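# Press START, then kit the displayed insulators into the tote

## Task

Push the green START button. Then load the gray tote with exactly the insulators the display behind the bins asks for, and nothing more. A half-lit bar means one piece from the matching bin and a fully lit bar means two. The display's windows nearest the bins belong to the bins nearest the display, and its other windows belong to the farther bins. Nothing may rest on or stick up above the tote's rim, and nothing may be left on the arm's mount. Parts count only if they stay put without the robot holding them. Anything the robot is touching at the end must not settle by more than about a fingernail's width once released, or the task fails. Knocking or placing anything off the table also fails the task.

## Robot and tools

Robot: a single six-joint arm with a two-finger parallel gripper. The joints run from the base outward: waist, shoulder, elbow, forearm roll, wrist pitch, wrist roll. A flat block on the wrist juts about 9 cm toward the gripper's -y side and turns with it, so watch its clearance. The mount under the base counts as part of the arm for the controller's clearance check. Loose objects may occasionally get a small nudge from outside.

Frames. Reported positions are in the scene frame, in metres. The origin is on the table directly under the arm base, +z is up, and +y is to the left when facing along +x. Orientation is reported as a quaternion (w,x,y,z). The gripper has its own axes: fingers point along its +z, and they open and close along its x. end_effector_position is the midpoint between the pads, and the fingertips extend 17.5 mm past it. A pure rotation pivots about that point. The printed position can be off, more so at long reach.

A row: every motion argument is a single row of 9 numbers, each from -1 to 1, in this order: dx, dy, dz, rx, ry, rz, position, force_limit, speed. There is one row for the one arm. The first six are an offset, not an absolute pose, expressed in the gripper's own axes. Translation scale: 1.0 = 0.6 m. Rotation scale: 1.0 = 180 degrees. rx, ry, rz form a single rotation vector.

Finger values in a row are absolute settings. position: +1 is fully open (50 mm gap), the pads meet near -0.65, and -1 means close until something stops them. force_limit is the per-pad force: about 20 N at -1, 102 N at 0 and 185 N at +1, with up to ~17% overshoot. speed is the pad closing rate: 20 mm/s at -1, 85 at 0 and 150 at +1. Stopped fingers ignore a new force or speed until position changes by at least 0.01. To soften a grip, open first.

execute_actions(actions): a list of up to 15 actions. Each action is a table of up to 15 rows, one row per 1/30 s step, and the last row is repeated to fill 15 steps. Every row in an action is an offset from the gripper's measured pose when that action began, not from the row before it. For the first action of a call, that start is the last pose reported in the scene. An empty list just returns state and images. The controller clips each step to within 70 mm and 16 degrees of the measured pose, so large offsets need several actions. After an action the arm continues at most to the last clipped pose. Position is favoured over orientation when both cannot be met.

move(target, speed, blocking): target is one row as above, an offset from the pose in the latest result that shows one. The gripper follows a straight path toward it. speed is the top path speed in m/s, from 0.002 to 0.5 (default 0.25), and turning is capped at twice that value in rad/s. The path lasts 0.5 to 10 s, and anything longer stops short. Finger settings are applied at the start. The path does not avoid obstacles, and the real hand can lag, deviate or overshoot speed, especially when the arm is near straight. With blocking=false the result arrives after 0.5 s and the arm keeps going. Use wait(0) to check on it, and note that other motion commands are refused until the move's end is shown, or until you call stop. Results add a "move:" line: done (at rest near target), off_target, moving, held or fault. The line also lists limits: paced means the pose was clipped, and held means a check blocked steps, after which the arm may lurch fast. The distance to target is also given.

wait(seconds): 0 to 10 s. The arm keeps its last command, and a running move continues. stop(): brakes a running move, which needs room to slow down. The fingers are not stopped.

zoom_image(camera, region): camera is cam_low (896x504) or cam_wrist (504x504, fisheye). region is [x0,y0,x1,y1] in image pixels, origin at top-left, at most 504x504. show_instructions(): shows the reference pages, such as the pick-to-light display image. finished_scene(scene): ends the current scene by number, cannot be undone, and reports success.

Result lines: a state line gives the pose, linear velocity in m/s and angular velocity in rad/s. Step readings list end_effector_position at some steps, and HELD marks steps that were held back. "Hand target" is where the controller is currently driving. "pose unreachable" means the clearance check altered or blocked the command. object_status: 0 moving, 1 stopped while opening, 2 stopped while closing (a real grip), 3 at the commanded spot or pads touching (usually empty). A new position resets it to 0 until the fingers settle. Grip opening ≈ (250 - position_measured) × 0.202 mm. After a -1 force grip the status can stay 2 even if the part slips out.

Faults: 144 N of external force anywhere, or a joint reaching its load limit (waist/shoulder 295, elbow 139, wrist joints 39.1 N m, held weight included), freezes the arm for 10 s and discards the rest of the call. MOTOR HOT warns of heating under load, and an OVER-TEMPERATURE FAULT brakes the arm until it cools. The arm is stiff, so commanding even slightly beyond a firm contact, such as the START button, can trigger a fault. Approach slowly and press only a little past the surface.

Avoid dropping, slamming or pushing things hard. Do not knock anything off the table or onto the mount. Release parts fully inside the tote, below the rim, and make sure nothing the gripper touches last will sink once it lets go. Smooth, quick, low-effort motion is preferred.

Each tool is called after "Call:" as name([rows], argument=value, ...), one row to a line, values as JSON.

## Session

Call:
execute_actions(actions=[])

Scene clock: 0.00 s.
end_effector_position=(+0.4449, -0.1221, +0.1972) position_measured=3 object_status=3 end_effector_quat_wxyz=(+0.109, +0.838, -0.531, +0.063) end_effector_velocity=(+0.000, +0.000, +0.000) end_effector_angular_velocity=(-0.000, +0.000, +0.003)
Joint positions: [-0.225  0.001  2.28  -0.354  0.842  2.736]
Joint velocities: [ 0.     0.    -0.    -0.001 -0.    -0.002]
Hand target: +0.445, -0.122, +0.197; +0.109, +0.838, -0.531, +0.063

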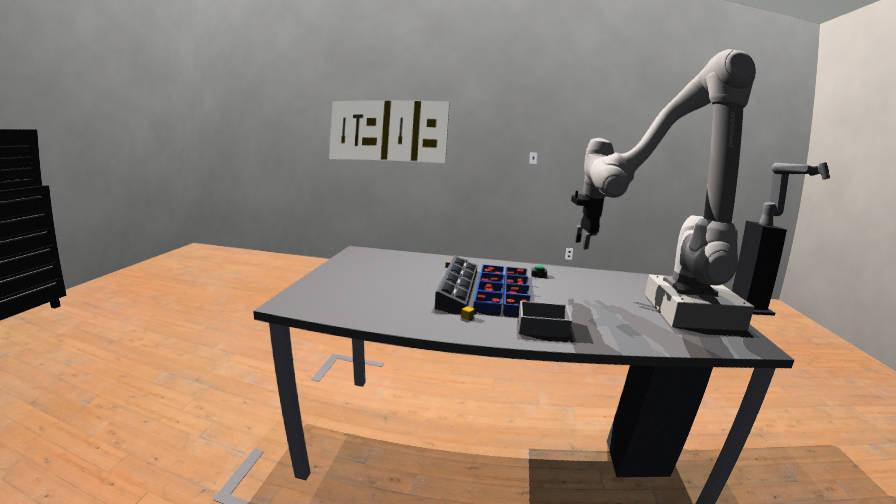

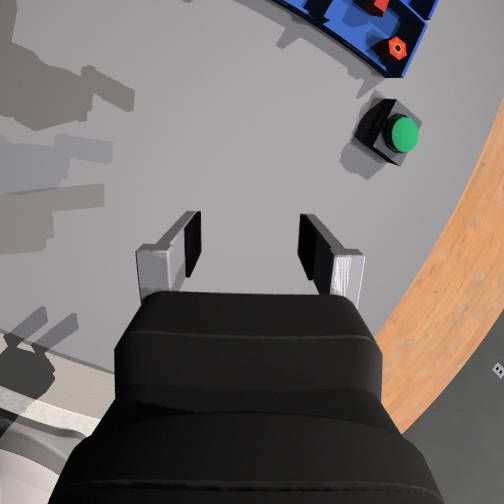

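Call:
move(target=[0.3337, -0.09, 0.2327, 0.0734, -0.0424, -0.3577, -1, -0.6, 0.5], speed=0.4)

Scene clock: 15.43 s.
end_effector_position=(+0.5782, -0.3098, +0.1008) position_measured=252 object_status=3 end_effector_quat_wxyz=(-0.000, +1.000, -0.000, +0.000) end_effector_velocity=(+0.000, +0.000, -0.000) end_effector_angular_velocity=(+0.001, +0.000, -0.001)
Joint positions: [-0.597  0.439  1.906 -0.01   0.784  1.005]
Joint velocities: [-0.     0.001 -0.001  0.001  0.001  0.001]
Hand target: +0.578, -0.310, +0.101; -0.000, +1.000, -0.000, +0.000
Off the commanded pose: 0.001 m, 0 deg.
move: done

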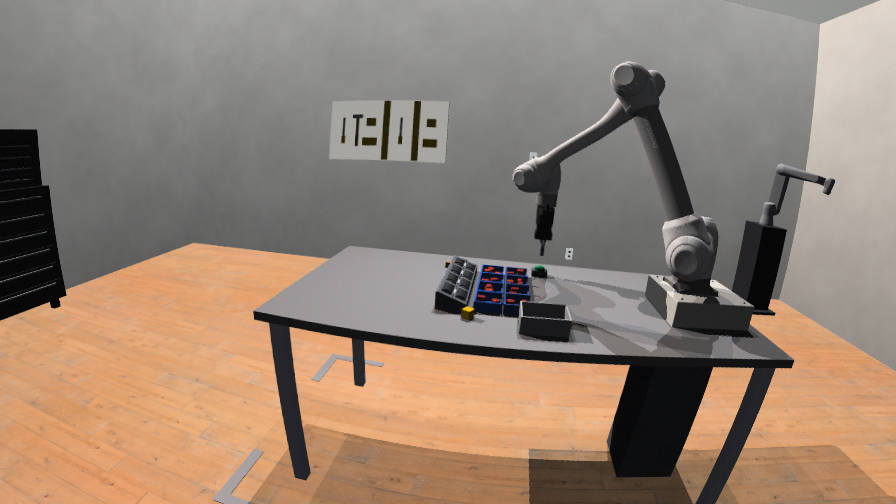

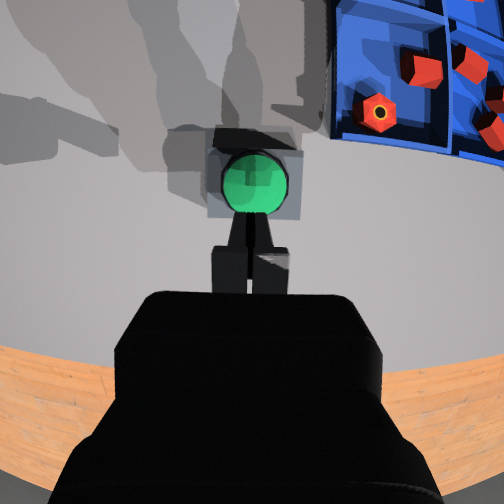

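Call:
move(target=[0.0037, -0.0315, 0.0672, 0, 0, 0, -1, -0.6, 0.5], speed=0.12)

Call:
move(target=[0, 0, 0.0095, 0, 0, 0, -1, -0.6, 0.5], speed=0.012)

Scene clock: 20.87 s.
end_effector_position=(+0.5805, -0.2910, +0.0605) position_measured=252 object_status=3 end_effector_quat_wxyz=(-0.000, +1.000, -0.000, +0.000) end_effector_velocity=(-0.001, -0.000, -0.000) end_effector_angular_velocity=(+0.000, +0.001, +0.002)
Joint positions: [-0.571  0.482  1.938 -0.012  0.709  1.032]
Joint velocities: [-0.     0.     0.    -0.001  0.001 -0.002]
Hand target: +0.580, -0.291, +0.060; -0.000, +1.000, -0.000, +0.000
Off the commanded pose: 0.000 m, 0 deg.
move: done

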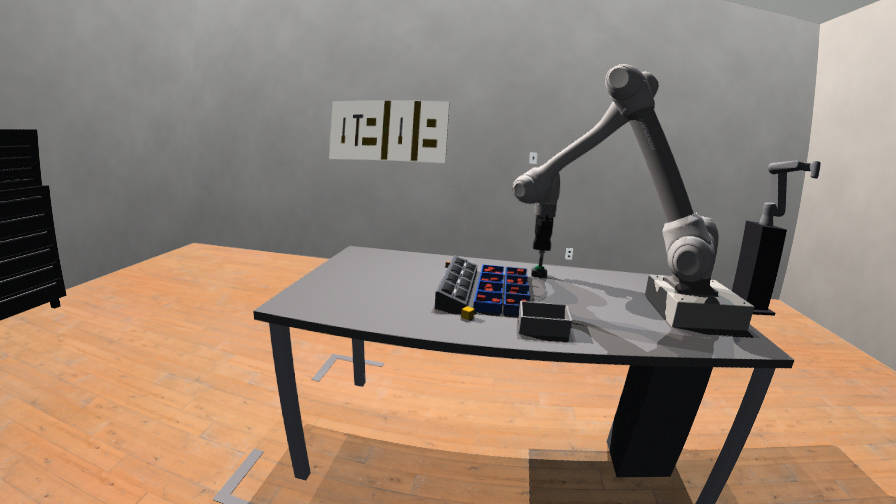

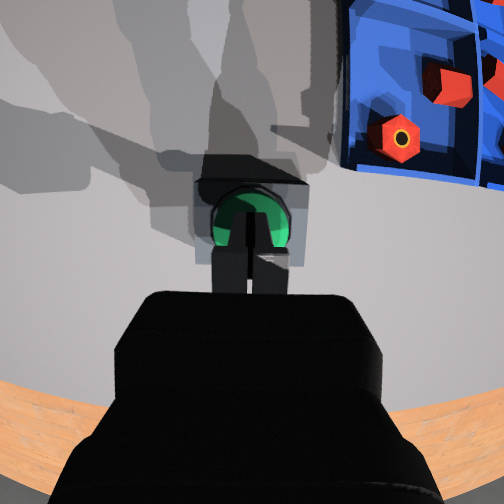

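Scene clock: 21.57 s.
end_effector_position=(+0.5805, -0.2909, +0.0548) position_measured=252 object_status=3 end_effector_quat_wxyz=(-0.000, +1.000, +0.000, +0.000) end_effector_velocity=(-0.000, +0.000, -0.000) end_effector_angular_velocity=(+0.002, +0.001, -0.002)
Joint positions: [-0.571  0.489  1.94  -0.012  0.7    1.032]
Joint velocities: [-0.     0.     0.     0.001  0.002  0.001]
Hand target: +0.580, -0.291, +0.055; -0.000, +1.000, -0.000, +0.000
Off the commanded pose: 0.000 m, 0 deg.
move: done

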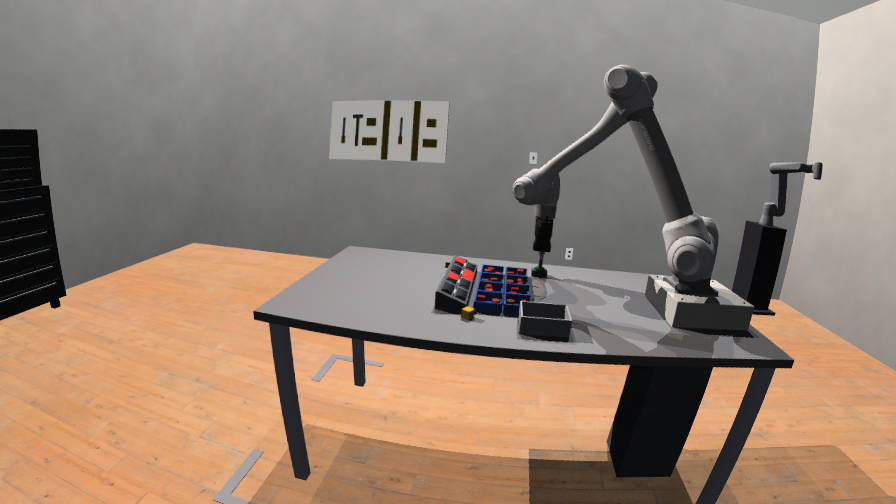

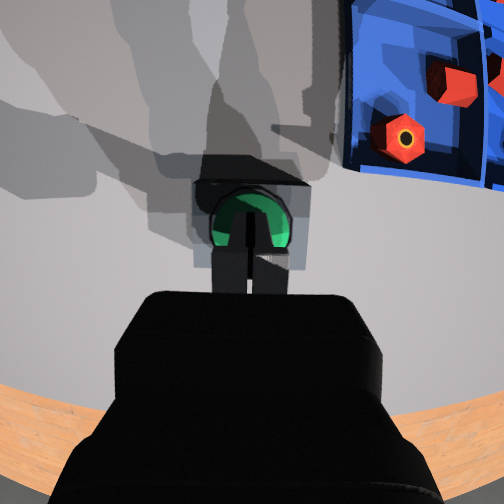

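Call:
zoom_image(camera="cam_low", region=[420, 245, 590, 345])

Region (420, 245, 590, 345) of cam_low's 896x504 image, scaled by 2.965, with more detail than that image has; it fills the top 296 rows of this view, and the rest is white.

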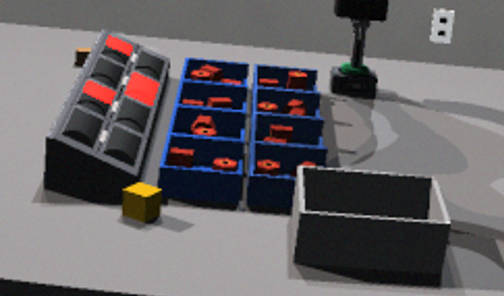

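Call:
move(target=[0.25, -0.285, -0.375, 0, 0, 0, 0.4, -0.6, 0.5], speed=0.35)

Scene clock: 40.40 s.
end_effector_position=(+0.7300, -0.1203, +0.2799) position_measured=92 object_status=3 end_effector_quat_wxyz=(+0.000, +1.000, -0.000, +0.000) end_effector_velocity=(+0.001, -0.000, +0.000) end_effector_angular_velocity=(+0.001, -0.001, -0.001)
Joint positions: [-0.259  0.378  1.613 -0.013  1.14   1.341]
Joint velocities: [-0.     0.    -0.001  0.001 -0.    -0.   ]
Hand target: +0.730, -0.120, +0.280; +0.000, +1.000, -0.000, +0.000
Off the commanded pose: 0.000 m, 0 deg.
move: done

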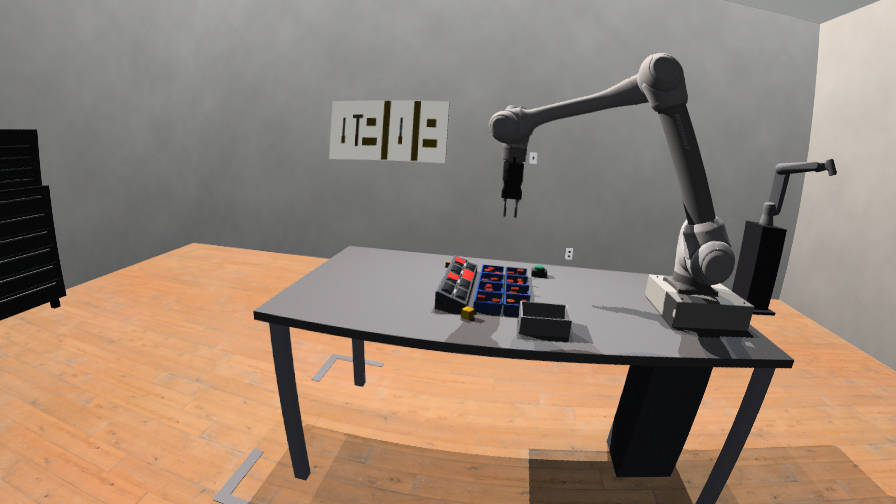

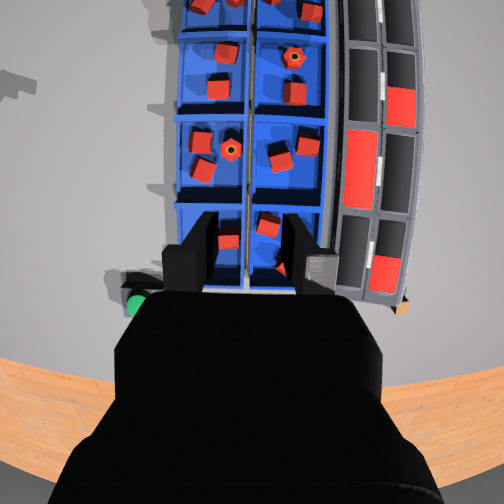

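Call:
zoom_image(camera="cam_wrist", region=[160, 20, 350, 290])

Region (160, 20, 350, 290) of cam_wrist's 504x504 image, scaled by 1.867, with more detail than that image has; it fills the left 355 columns of this view, and the rest is white.

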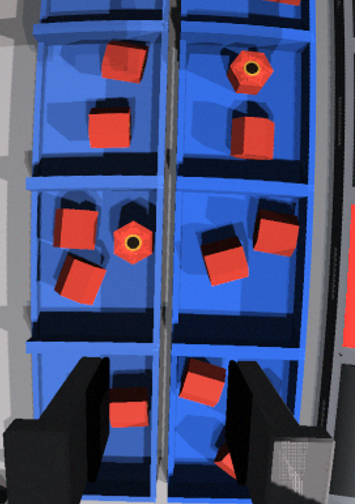

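Call:
move(target=[0.0608, -0.0433, 0.3, 0, 0, 0.422, 0.5, -0.6, 0.5], speed=0.4)

Call:
zoom_image(camera="cam_wrist", region=[150, 100, 350, 300])

Scene clock: 66.30 s.
end_effector_position=(+0.7668, -0.0945, +0.1000) position_measured=78 object_status=3 end_effector_quat_wxyz=(+0.000, +0.788, -0.615, +0.000) end_effector_velocity=(+0.000, -0.000, -0.000) end_effector_angular_velocity=(+0.000, -0.001, -0.002)
Joint positions: [-0.199  0.544  1.734 -0.017  0.855  2.732]
Joint velocities: [-0.     0.     0.     0.001 -0.001  0.001]
Hand target: +0.767, -0.095, +0.100; +0.000, +0.788, -0.615, +0.000
Off the commanded pose: 0.000 m, 0 deg.
move: done

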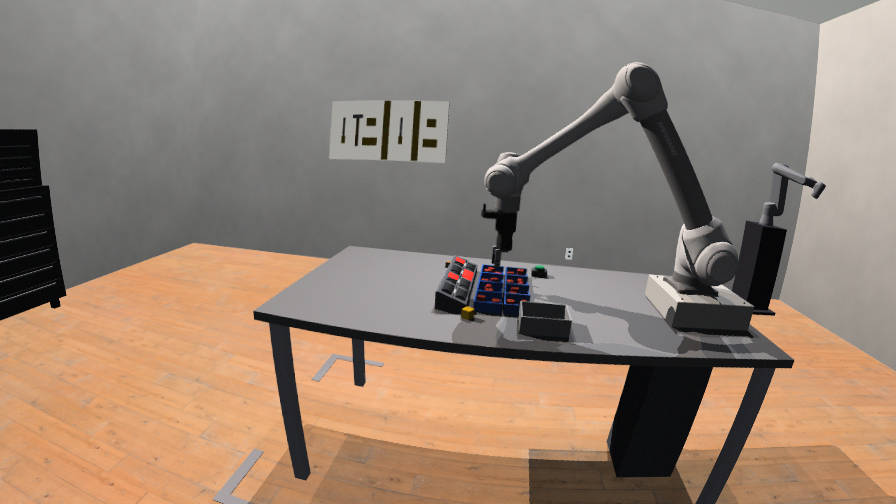

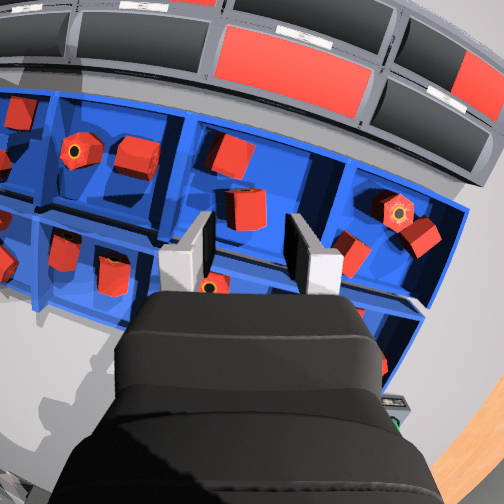

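Region (150, 100, 350, 300) of cam_wrist's 504x504 image, scaled by 2.520, with more detail than that image has.

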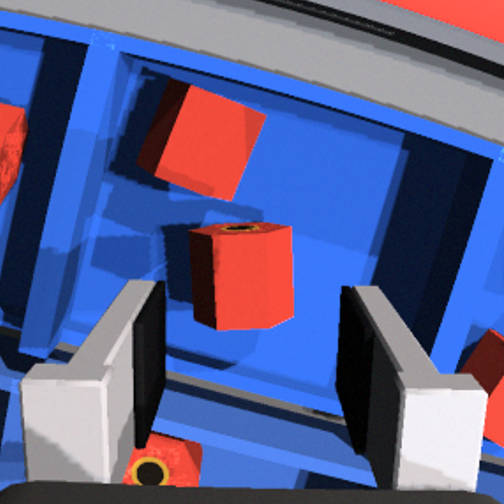

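Call:
move(target=[-0.0045, 0.0023, 0.1225, 0, 0, -0.022, 0.55, -0.6, 0], speed=0.11)

Scene clock: 76.57 s.
end_effector_position=(+0.7649, -0.0923, +0.0266) position_measured=70 object_status=3 end_effector_quat_wxyz=(+0.000, +0.809, -0.588, +0.000) end_effector_velocity=(-0.000, -0.000, -0.000) end_effector_angular_velocity=(-0.001, +0.001, +0.000)
Joint positions: [-0.2    0.626  1.764 -0.019  0.743  2.665]
Joint velocities: [ 0.     0.     0.    -0.002  0.001  0.001]
Hand target: +0.765, -0.092, +0.027; +0.000, +0.809, -0.588, +0.000
Off the commanded pose: 0.000 m, 0 deg.
move: done

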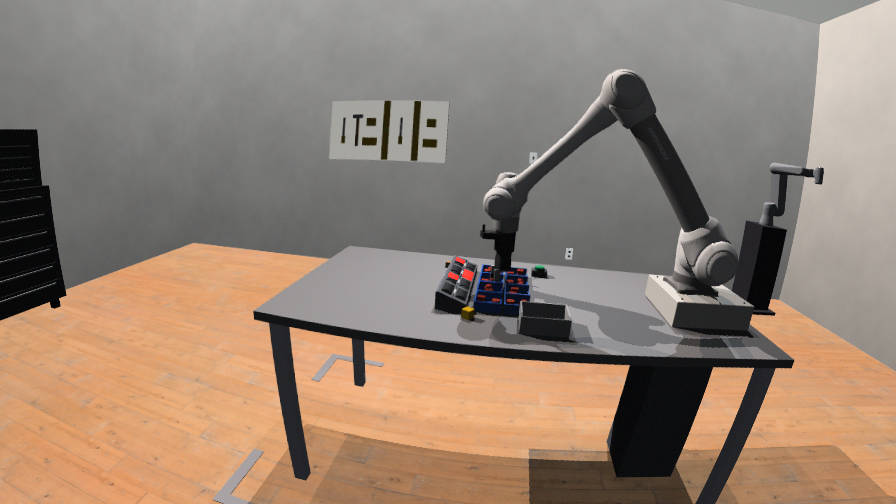

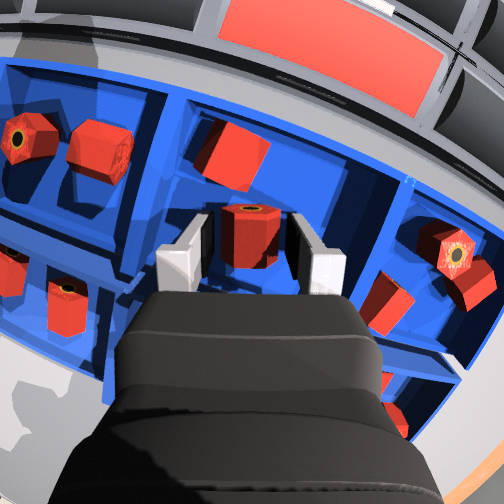

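Call:
execute_actions([
  [[0,0,0,0,0,0,-1,-0.6,0]],
])

Call:
zoom_image(camera="cam_wrist", region=[140, 70, 340, 290])

Scene clock: 80.07 s.
end_effector_position=(+0.7649, -0.0923, +0.0265) position_measured=115 object_status=2 end_effector_quat_wxyz=(+0.000, +0.809, -0.588, +0.000) end_effector_velocity=(+0.000, -0.000, -0.000) end_effector_angular_velocity=(+0.001, -0.001, -0.003)
Joint positions: [-0.2    0.626  1.764 -0.019  0.743  2.665]
Joint velocities: [-0.001  0.    -0.     0.001 -0.001  0.001]
Hand target: +0.765, -0.092, +0.027; +0.000, +0.809, -0.588, +0.000
Off the commanded pose: 0.000 m, 0 deg.
Step readings (end_effector_position):
0: (+0.7649, -0.0923, +0.0265)
1: (+0.7649, -0.0923, +0.0265)
2: (+0.7649, -0.0923, +0.0265)
4: (+0.7649, -0.0923, +0.0265)
8: (+0.7649, -0.0923, +0.0265)
15: end_effector_position above

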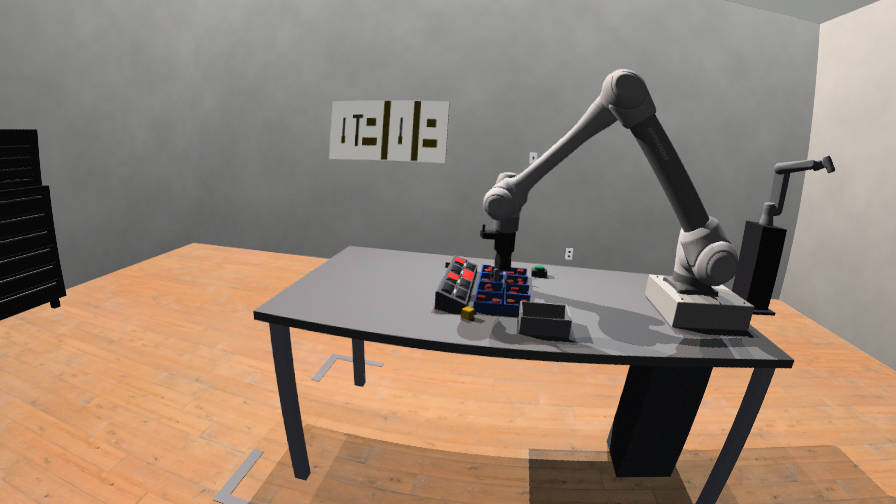

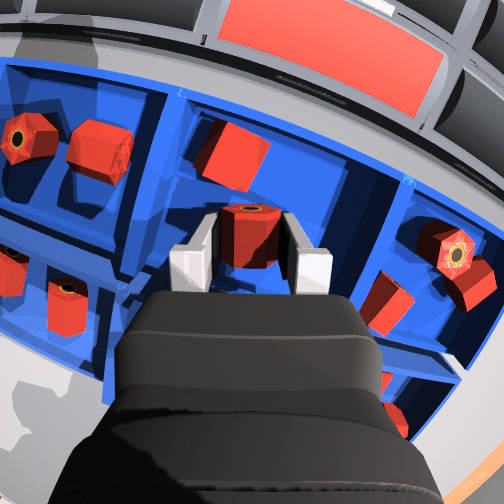

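Region (140, 70, 340, 290) of cam_wrist's 504x504 image, scaled by 2.291, with more detail than that image has; it fills the left 458 columns of this view, and the rest is white.

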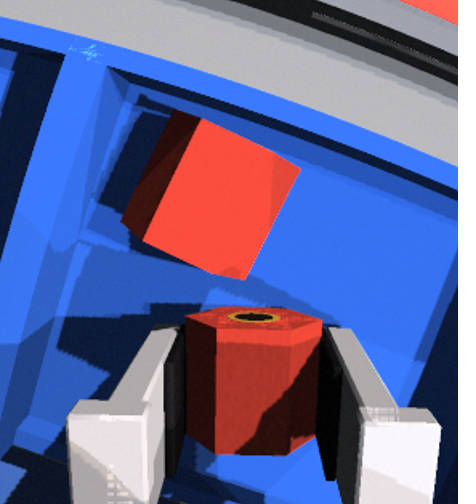

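Call:
move(target=[0, 0, -0.11, 0, 0, 0, -1, -0.6, 0], speed=0.2)

Call:
move(target=[-0.6012, 0.0042, -0.0125, 0, 0, 0.1, -1, -0.6, 0], speed=0.4)

Scene clock: 125.97 s.
end_effector_position=(+0.7648, -0.0922, +0.0924) position_measured=115 object_status=2 end_effector_quat_wxyz=(+0.000, +0.809, -0.588, +0.000) end_effector_velocity=(+0.000, +0.000, +0.001) end_effector_angular_velocity=(+0.000, -0.000, +0.000)
Joint positions: [-0.199  0.55   1.741 -0.017  0.842  2.664]
Joint velocities: [ 0.    -0.001 -0.     0.     0.001 -0.   ]
Hand target: +0.765, -0.092, +0.092; +0.000, +0.809, -0.588, +0.000
Off the commanded pose: 0.000 m, 0 deg.
move: done

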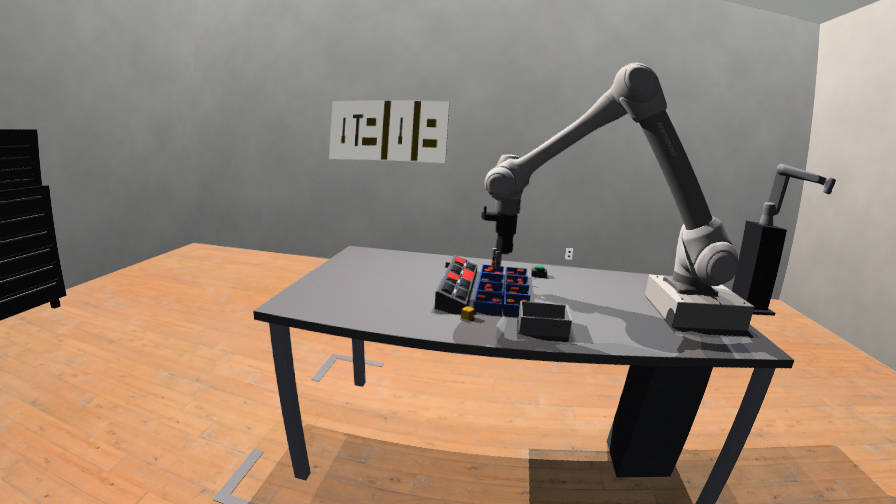

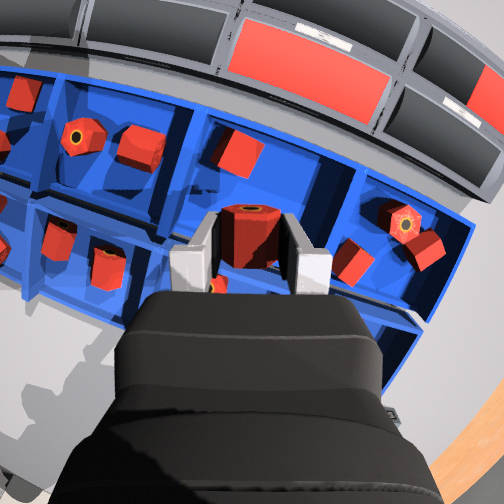

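Scene clock: 127.33 s.
end_effector_position=(+0.6512, +0.2494, +0.0993) position_measured=115 object_status=2 end_effector_quat_wxyz=(+0.001, +0.707, -0.707, +0.001) end_effector_velocity=(+0.000, +0.000, -0.000) end_effector_angular_velocity=(-0.001, +0.000, -0.000)
Joint positions: [ 0.312  0.461  1.891 -0.024  0.788  3.494]
Joint velocities: [ 0.     0.001 -0.    -0.001  0.     0.001]
Hand target: +0.651, +0.250, +0.099; +0.001, +0.707, -0.707, +0.001
Off the commanded pose: 0.001 m, 0 deg.
move: done

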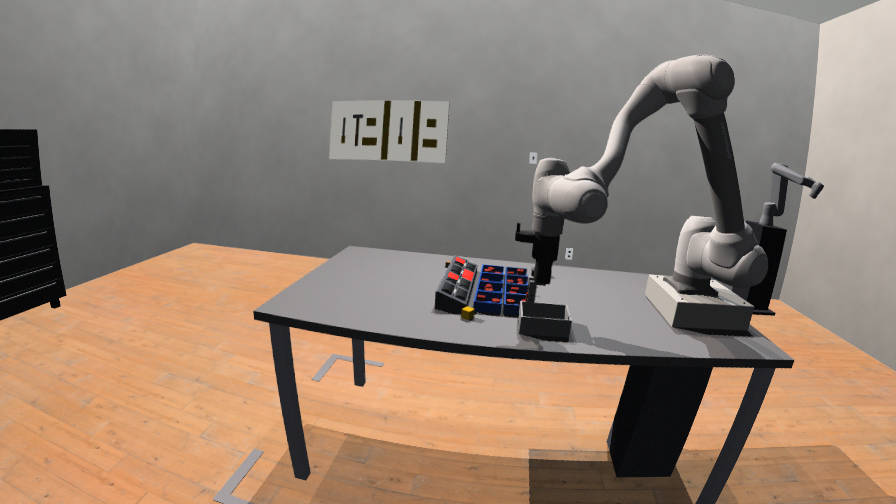

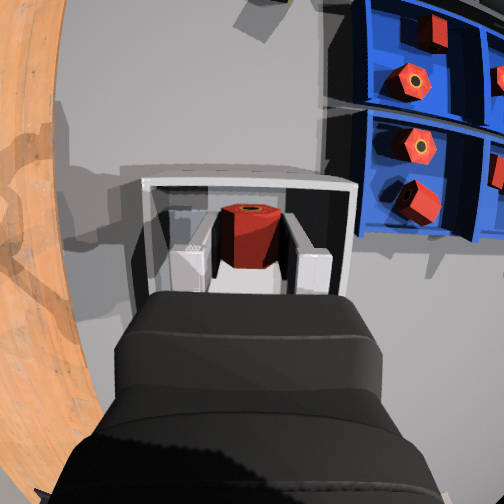

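Call:
move(target=[0, 0.005, 0.118, 0, 0, 0, -1, -0.6, 0], speed=0.11)

Call:
execute_actions([
  [[0,0,0,0,0,0,0.55,-0.6,0]],
])

Call:
move(target=[0, 0, -0.1, 0, 0, 0, 0.55, -0.6, 0], speed=0.2)

Scene clock: 135.30 s.
end_effector_position=(+0.6483, +0.2494, +0.0286) position_measured=115 object_status=2 end_effector_quat_wxyz=(+0.001, +0.707, -0.707, +0.001) end_effector_velocity=(-0.000, -0.000, -0.000) end_effector_angular_velocity=(-0.001, +0.001, +0.001)
Joint positions: [ 0.312  0.548  1.923 -0.027  0.669  3.498]
Joint velocities: [-0.     0.    -0.    -0.     0.001 -0.001]
Hand target: +0.648, +0.249, +0.029; +0.001, +0.707, -0.707, +0.001
Off the commanded pose: 0.000 m, 0 deg.
move: done

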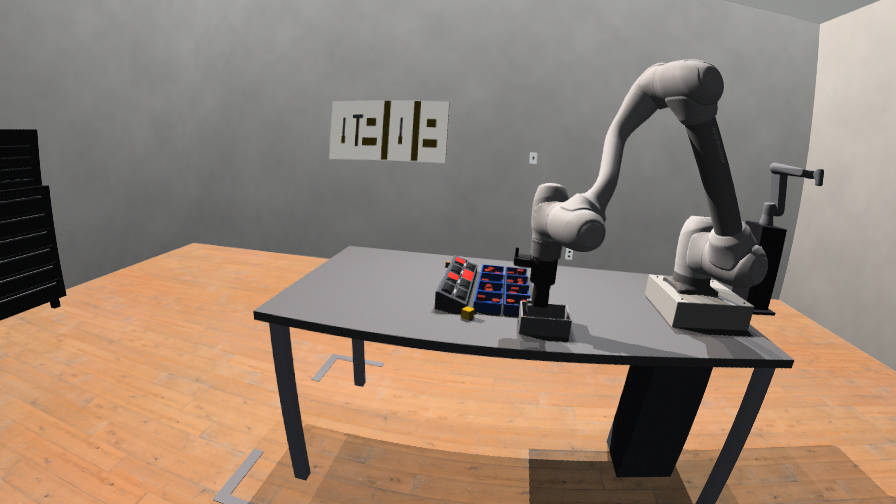

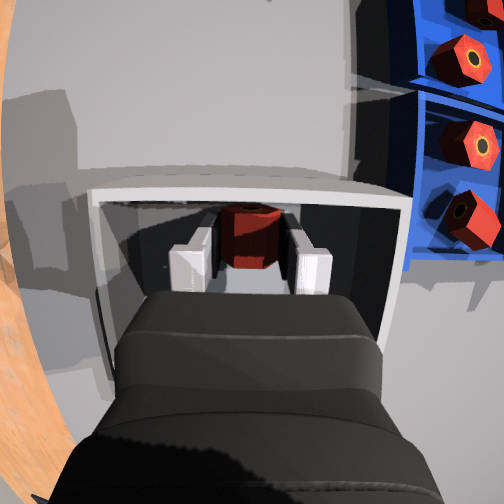

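Scene clock: 135.80 s.
end_effector_position=(+0.6483, +0.2494, +0.0285) position_measured=70 object_status=3 end_effector_quat_wxyz=(+0.001, +0.707, -0.707, +0.001) end_effector_velocity=(-0.000, +0.000, -0.000) end_effector_angular_velocity=(-0.001, +0.001, +0.002)
Joint positions: [ 0.312  0.548  1.923 -0.027  0.669  3.498]
Joint velocities: [ 0.     0.    -0.    -0.     0.001 -0.001]
Hand target: +0.648, +0.249, +0.029; +0.001, +0.707, -0.707, +0.001
Off the commanded pose: 0.000 m, 0 deg.
Step readings (end_effector_position):
0: (+0.6483, +0.2494, +0.0286)
1: (+0.6483, +0.2494, +0.0285)
2: (+0.6483, +0.2494, +0.0285)
4: (+0.6483, +0.2494, +0.0285)
8: (+0.6483, +0.2494, +0.0285)
15: end_effector_position above

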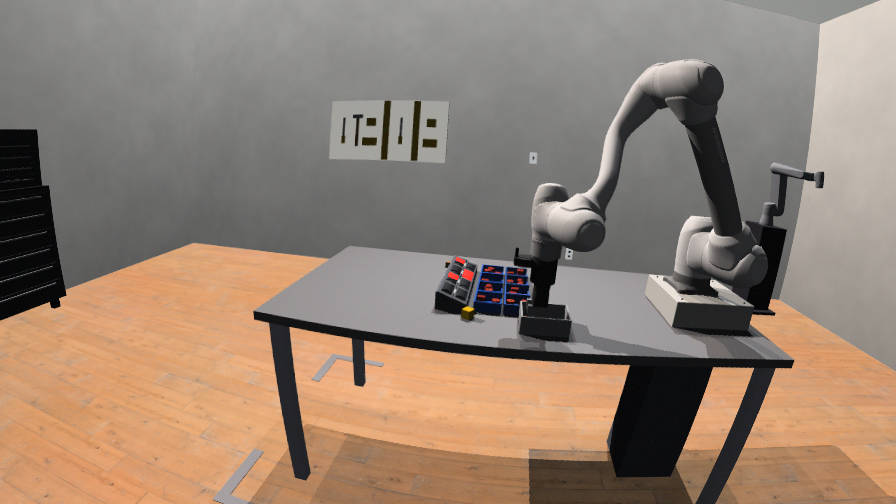

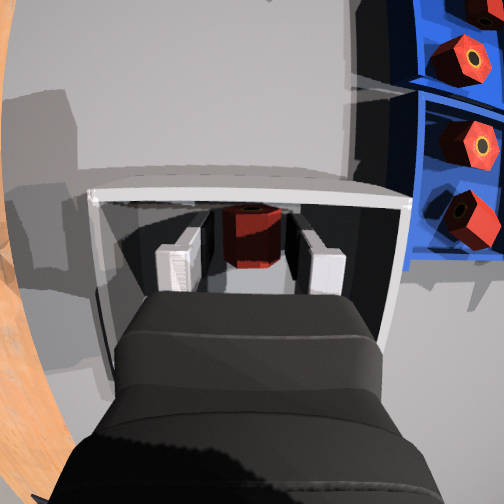

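Scene clock: 136.53 s.
end_effector_position=(+0.6481, +0.2494, +0.0884) position_measured=70 object_status=3 end_effector_quat_wxyz=(+0.001, +0.707, -0.707, +0.001) end_effector_velocity=(+0.000, -0.000, +0.000) end_effector_angular_velocity=(-0.000, -0.000, +0.001)
Joint positions: [ 0.313  0.471  1.901 -0.024  0.768  3.496]
Joint velocities: [ 0.    -0.    -0.    -0.001  0.001 -0.   ]
Hand target: +0.648, +0.249, +0.088; +0.001, +0.707, -0.707, +0.001
Off the commanded pose: 0.000 m, 0 deg.
move: done

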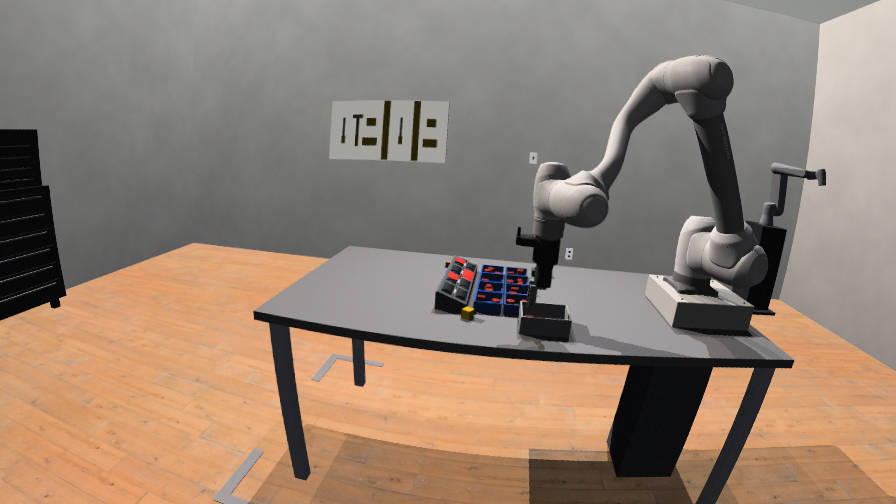

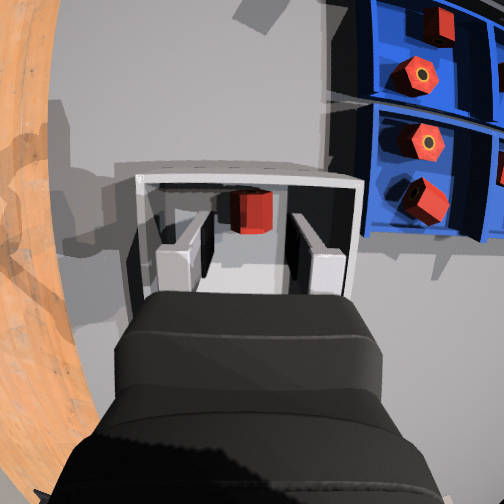

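Call:
move(target=[0.5397, -0.2455, 0.014, 0, 0, 0.028, 0.55, -0.6, 0], speed=0.4)

Call:
zoom_image(camera="cam_wrist", region=[150, 130, 350, 300])

Scene clock: 149.70 s.
end_effector_position=(+0.7952, -0.0739, +0.0807) position_measured=70 object_status=3 end_effector_quat_wxyz=(-0.000, -0.675, +0.738, -0.000) end_effector_velocity=(+0.000, -0.001, -0.000) end_effector_angular_velocity=(-0.001, -0.000, -0.000)
Joint positions: [-0.156  0.595  1.688 -0.018  0.85   3.109]
Joint velocities: [-0.     0.    -0.001 -0.001 -0.     0.001]
Hand target: +0.795, -0.074, +0.081; -0.000, -0.675, +0.738, -0.000
Off the commanded pose: 0.001 m, 0 deg.
move: done

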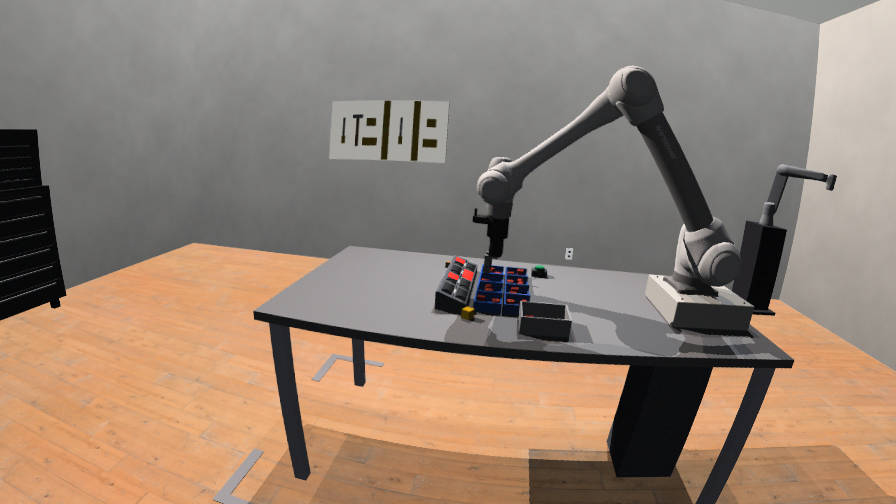

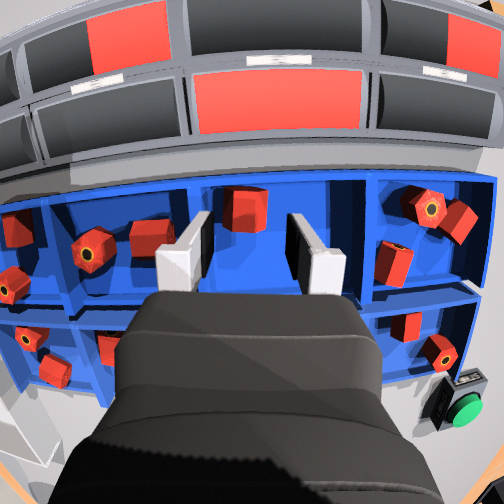

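Region (150, 130, 350, 300) of cam_wrist's 504x504 image, scaled by 2.520, with more detail than that image has; it fills the top 428 rows of this view, and the rest is white.

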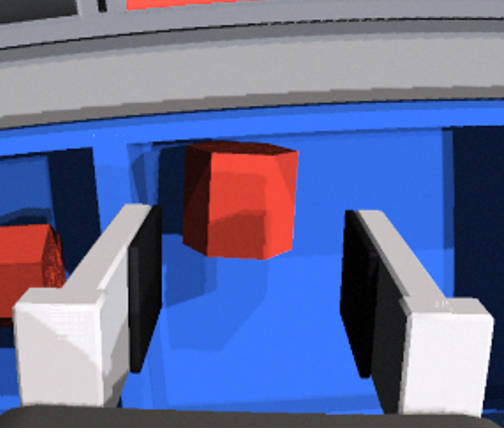

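Call:
execute_actions(actions=[])

Scene clock: 174.00 s.
end_effector_position=(+0.7952, -0.0739, +0.0807) position_measured=70 object_status=3 end_effector_quat_wxyz=(-0.000, -0.675, +0.738, -0.000) end_effector_velocity=(-0.000, +0.000, -0.000) end_effector_angular_velocity=(-0.001, +0.001, +0.002)
Joint positions: [-0.156  0.595  1.688 -0.018  0.85   3.109]
Joint velocities: [ 0.     0.     0.    -0.001  0.001 -0.001]
Hand target: +0.795, -0.074, +0.081; -0.000, -0.675, +0.738, -0.000
Off the commanded pose: 0.001 m, 0 deg.

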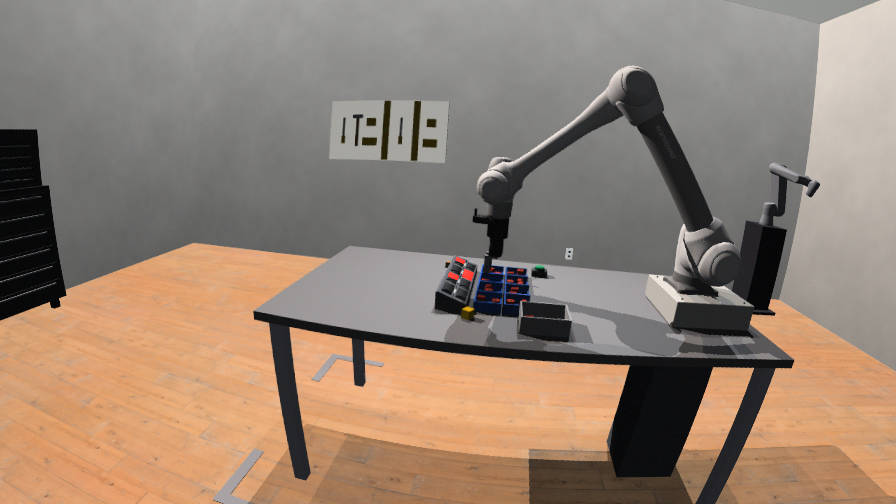

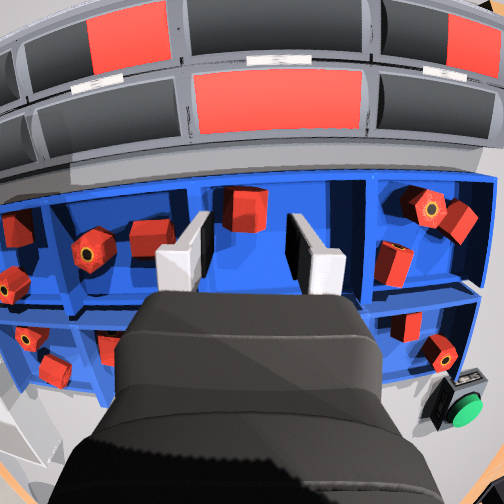

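Call:
move(target=[0.0025, 0, 0.041, 0, 0, 0, 0.55, -0.6, 0], speed=0.08)

Call:
zoom_image(camera="cam_wrist", region=[130, 130, 370, 310])

Scene clock: 189.97 s.
end_effector_position=(+0.7951, -0.0754, +0.0562) position_measured=70 object_status=3 end_effector_quat_wxyz=(-0.000, -0.675, +0.738, -0.000) end_effector_velocity=(-0.000, -0.000, -0.000) end_effector_angular_velocity=(+0.001, +0.001, -0.001)
Joint positions: [-0.158  0.622  1.697 -0.018  0.814  3.107]
Joint velocities: [-0.001  0.     0.     0.001  0.001  0.   ]
Hand target: +0.795, -0.075, +0.056; -0.000, -0.675, +0.738, -0.000
Off the commanded pose: 0.000 m, 0 deg.
move: done

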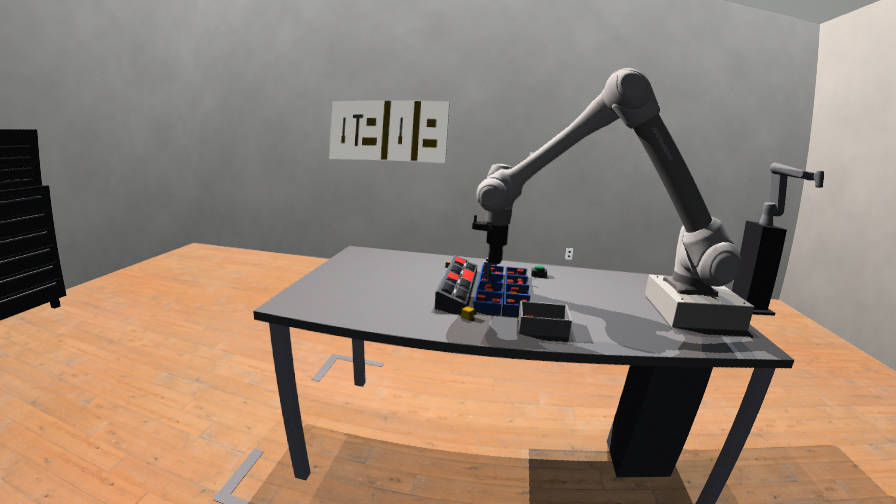

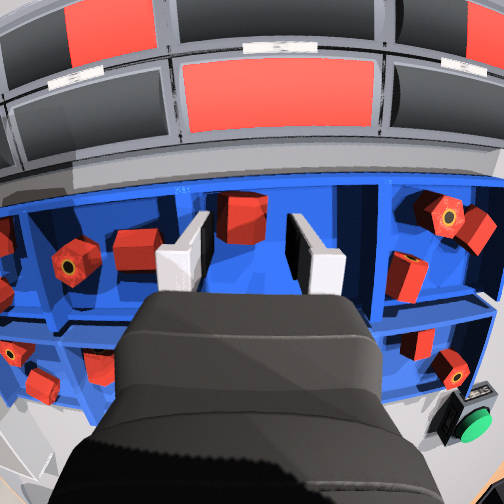

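Region (130, 130, 370, 310) of cam_wrist's 504x504 image, scaled by 2.100, with more detail than that image has; it fills the top 378 rows of this view, and the rest is white.

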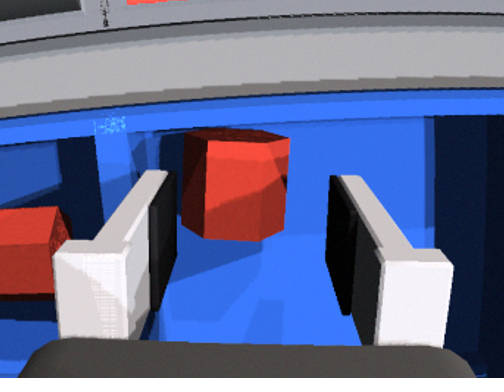

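Call:
move(target=[-0.0017, 0, 0.0485, 0, 0, 0, 0.55, -0.6, 0], speed=0.04)

Scene clock: 202.43 s.
end_effector_position=(+0.7953, -0.0744, +0.0271) position_measured=70 object_status=3 end_effector_quat_wxyz=(-0.000, -0.675, +0.738, -0.000) end_effector_velocity=(-0.000, -0.000, -0.000) end_effector_angular_velocity=(-0.001, +0.001, +0.001)
Joint positions: [-0.157  0.655  1.706 -0.019  0.772  3.109]
Joint velocities: [ 0.     0.    -0.    -0.001  0.     0.   ]
Hand target: +0.795, -0.074, +0.027; -0.000, -0.675, +0.738, -0.000
Off the commanded pose: 0.000 m, 0 deg.
move: done

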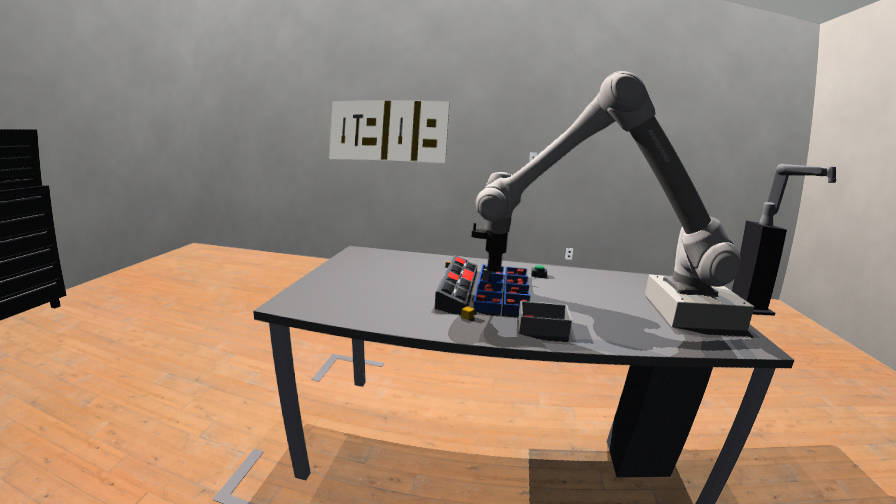

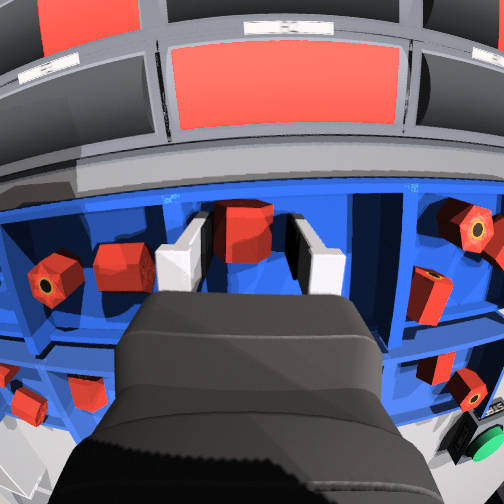

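Call:
execute_actions([
  [[0, 0, 0, 0, 0, 0, -1, -0.6, 0]],
])

Scene clock: 205.17 s.
end_effector_position=(+0.7953, -0.0744, +0.0271) position_measured=116 object_status=2 end_effector_quat_wxyz=(-0.000, -0.675, +0.738, -0.000) end_effector_velocity=(+0.000, +0.000, +0.000) end_effector_angular_velocity=(+0.000, -0.001, +0.001)
Joint positions: [-0.157  0.655  1.706 -0.019  0.772  3.109]
Joint velocities: [ 0.    -0.    -0.     0.001 -0.001 -0.001]
Hand target: +0.795, -0.074, +0.027; -0.000, -0.675, +0.738, -0.000
Off the commanded pose: 0.000 m, 0 deg.
Step readings (end_effector_position):
0: (+0.7953, -0.0744, +0.0271)
1: (+0.7953, -0.0744, +0.0271)
2: (+0.7953, -0.0744, +0.0271)
4: (+0.7953, -0.0744, +0.0271)
8: (+0.7953, -0.0744, +0.0271)
15: end_effector_position above

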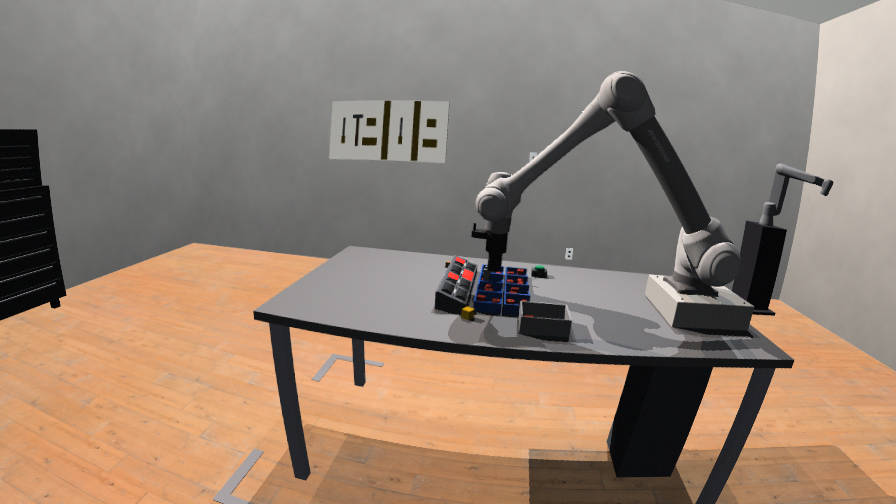

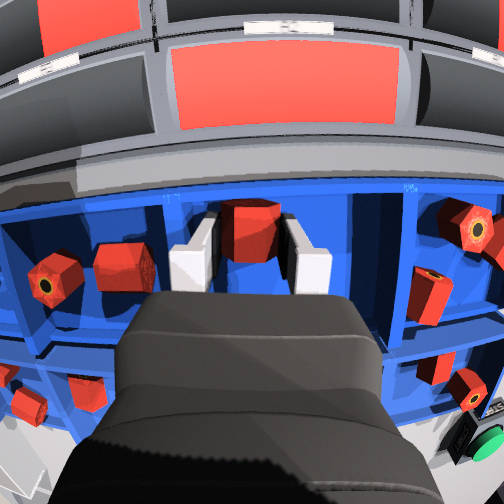

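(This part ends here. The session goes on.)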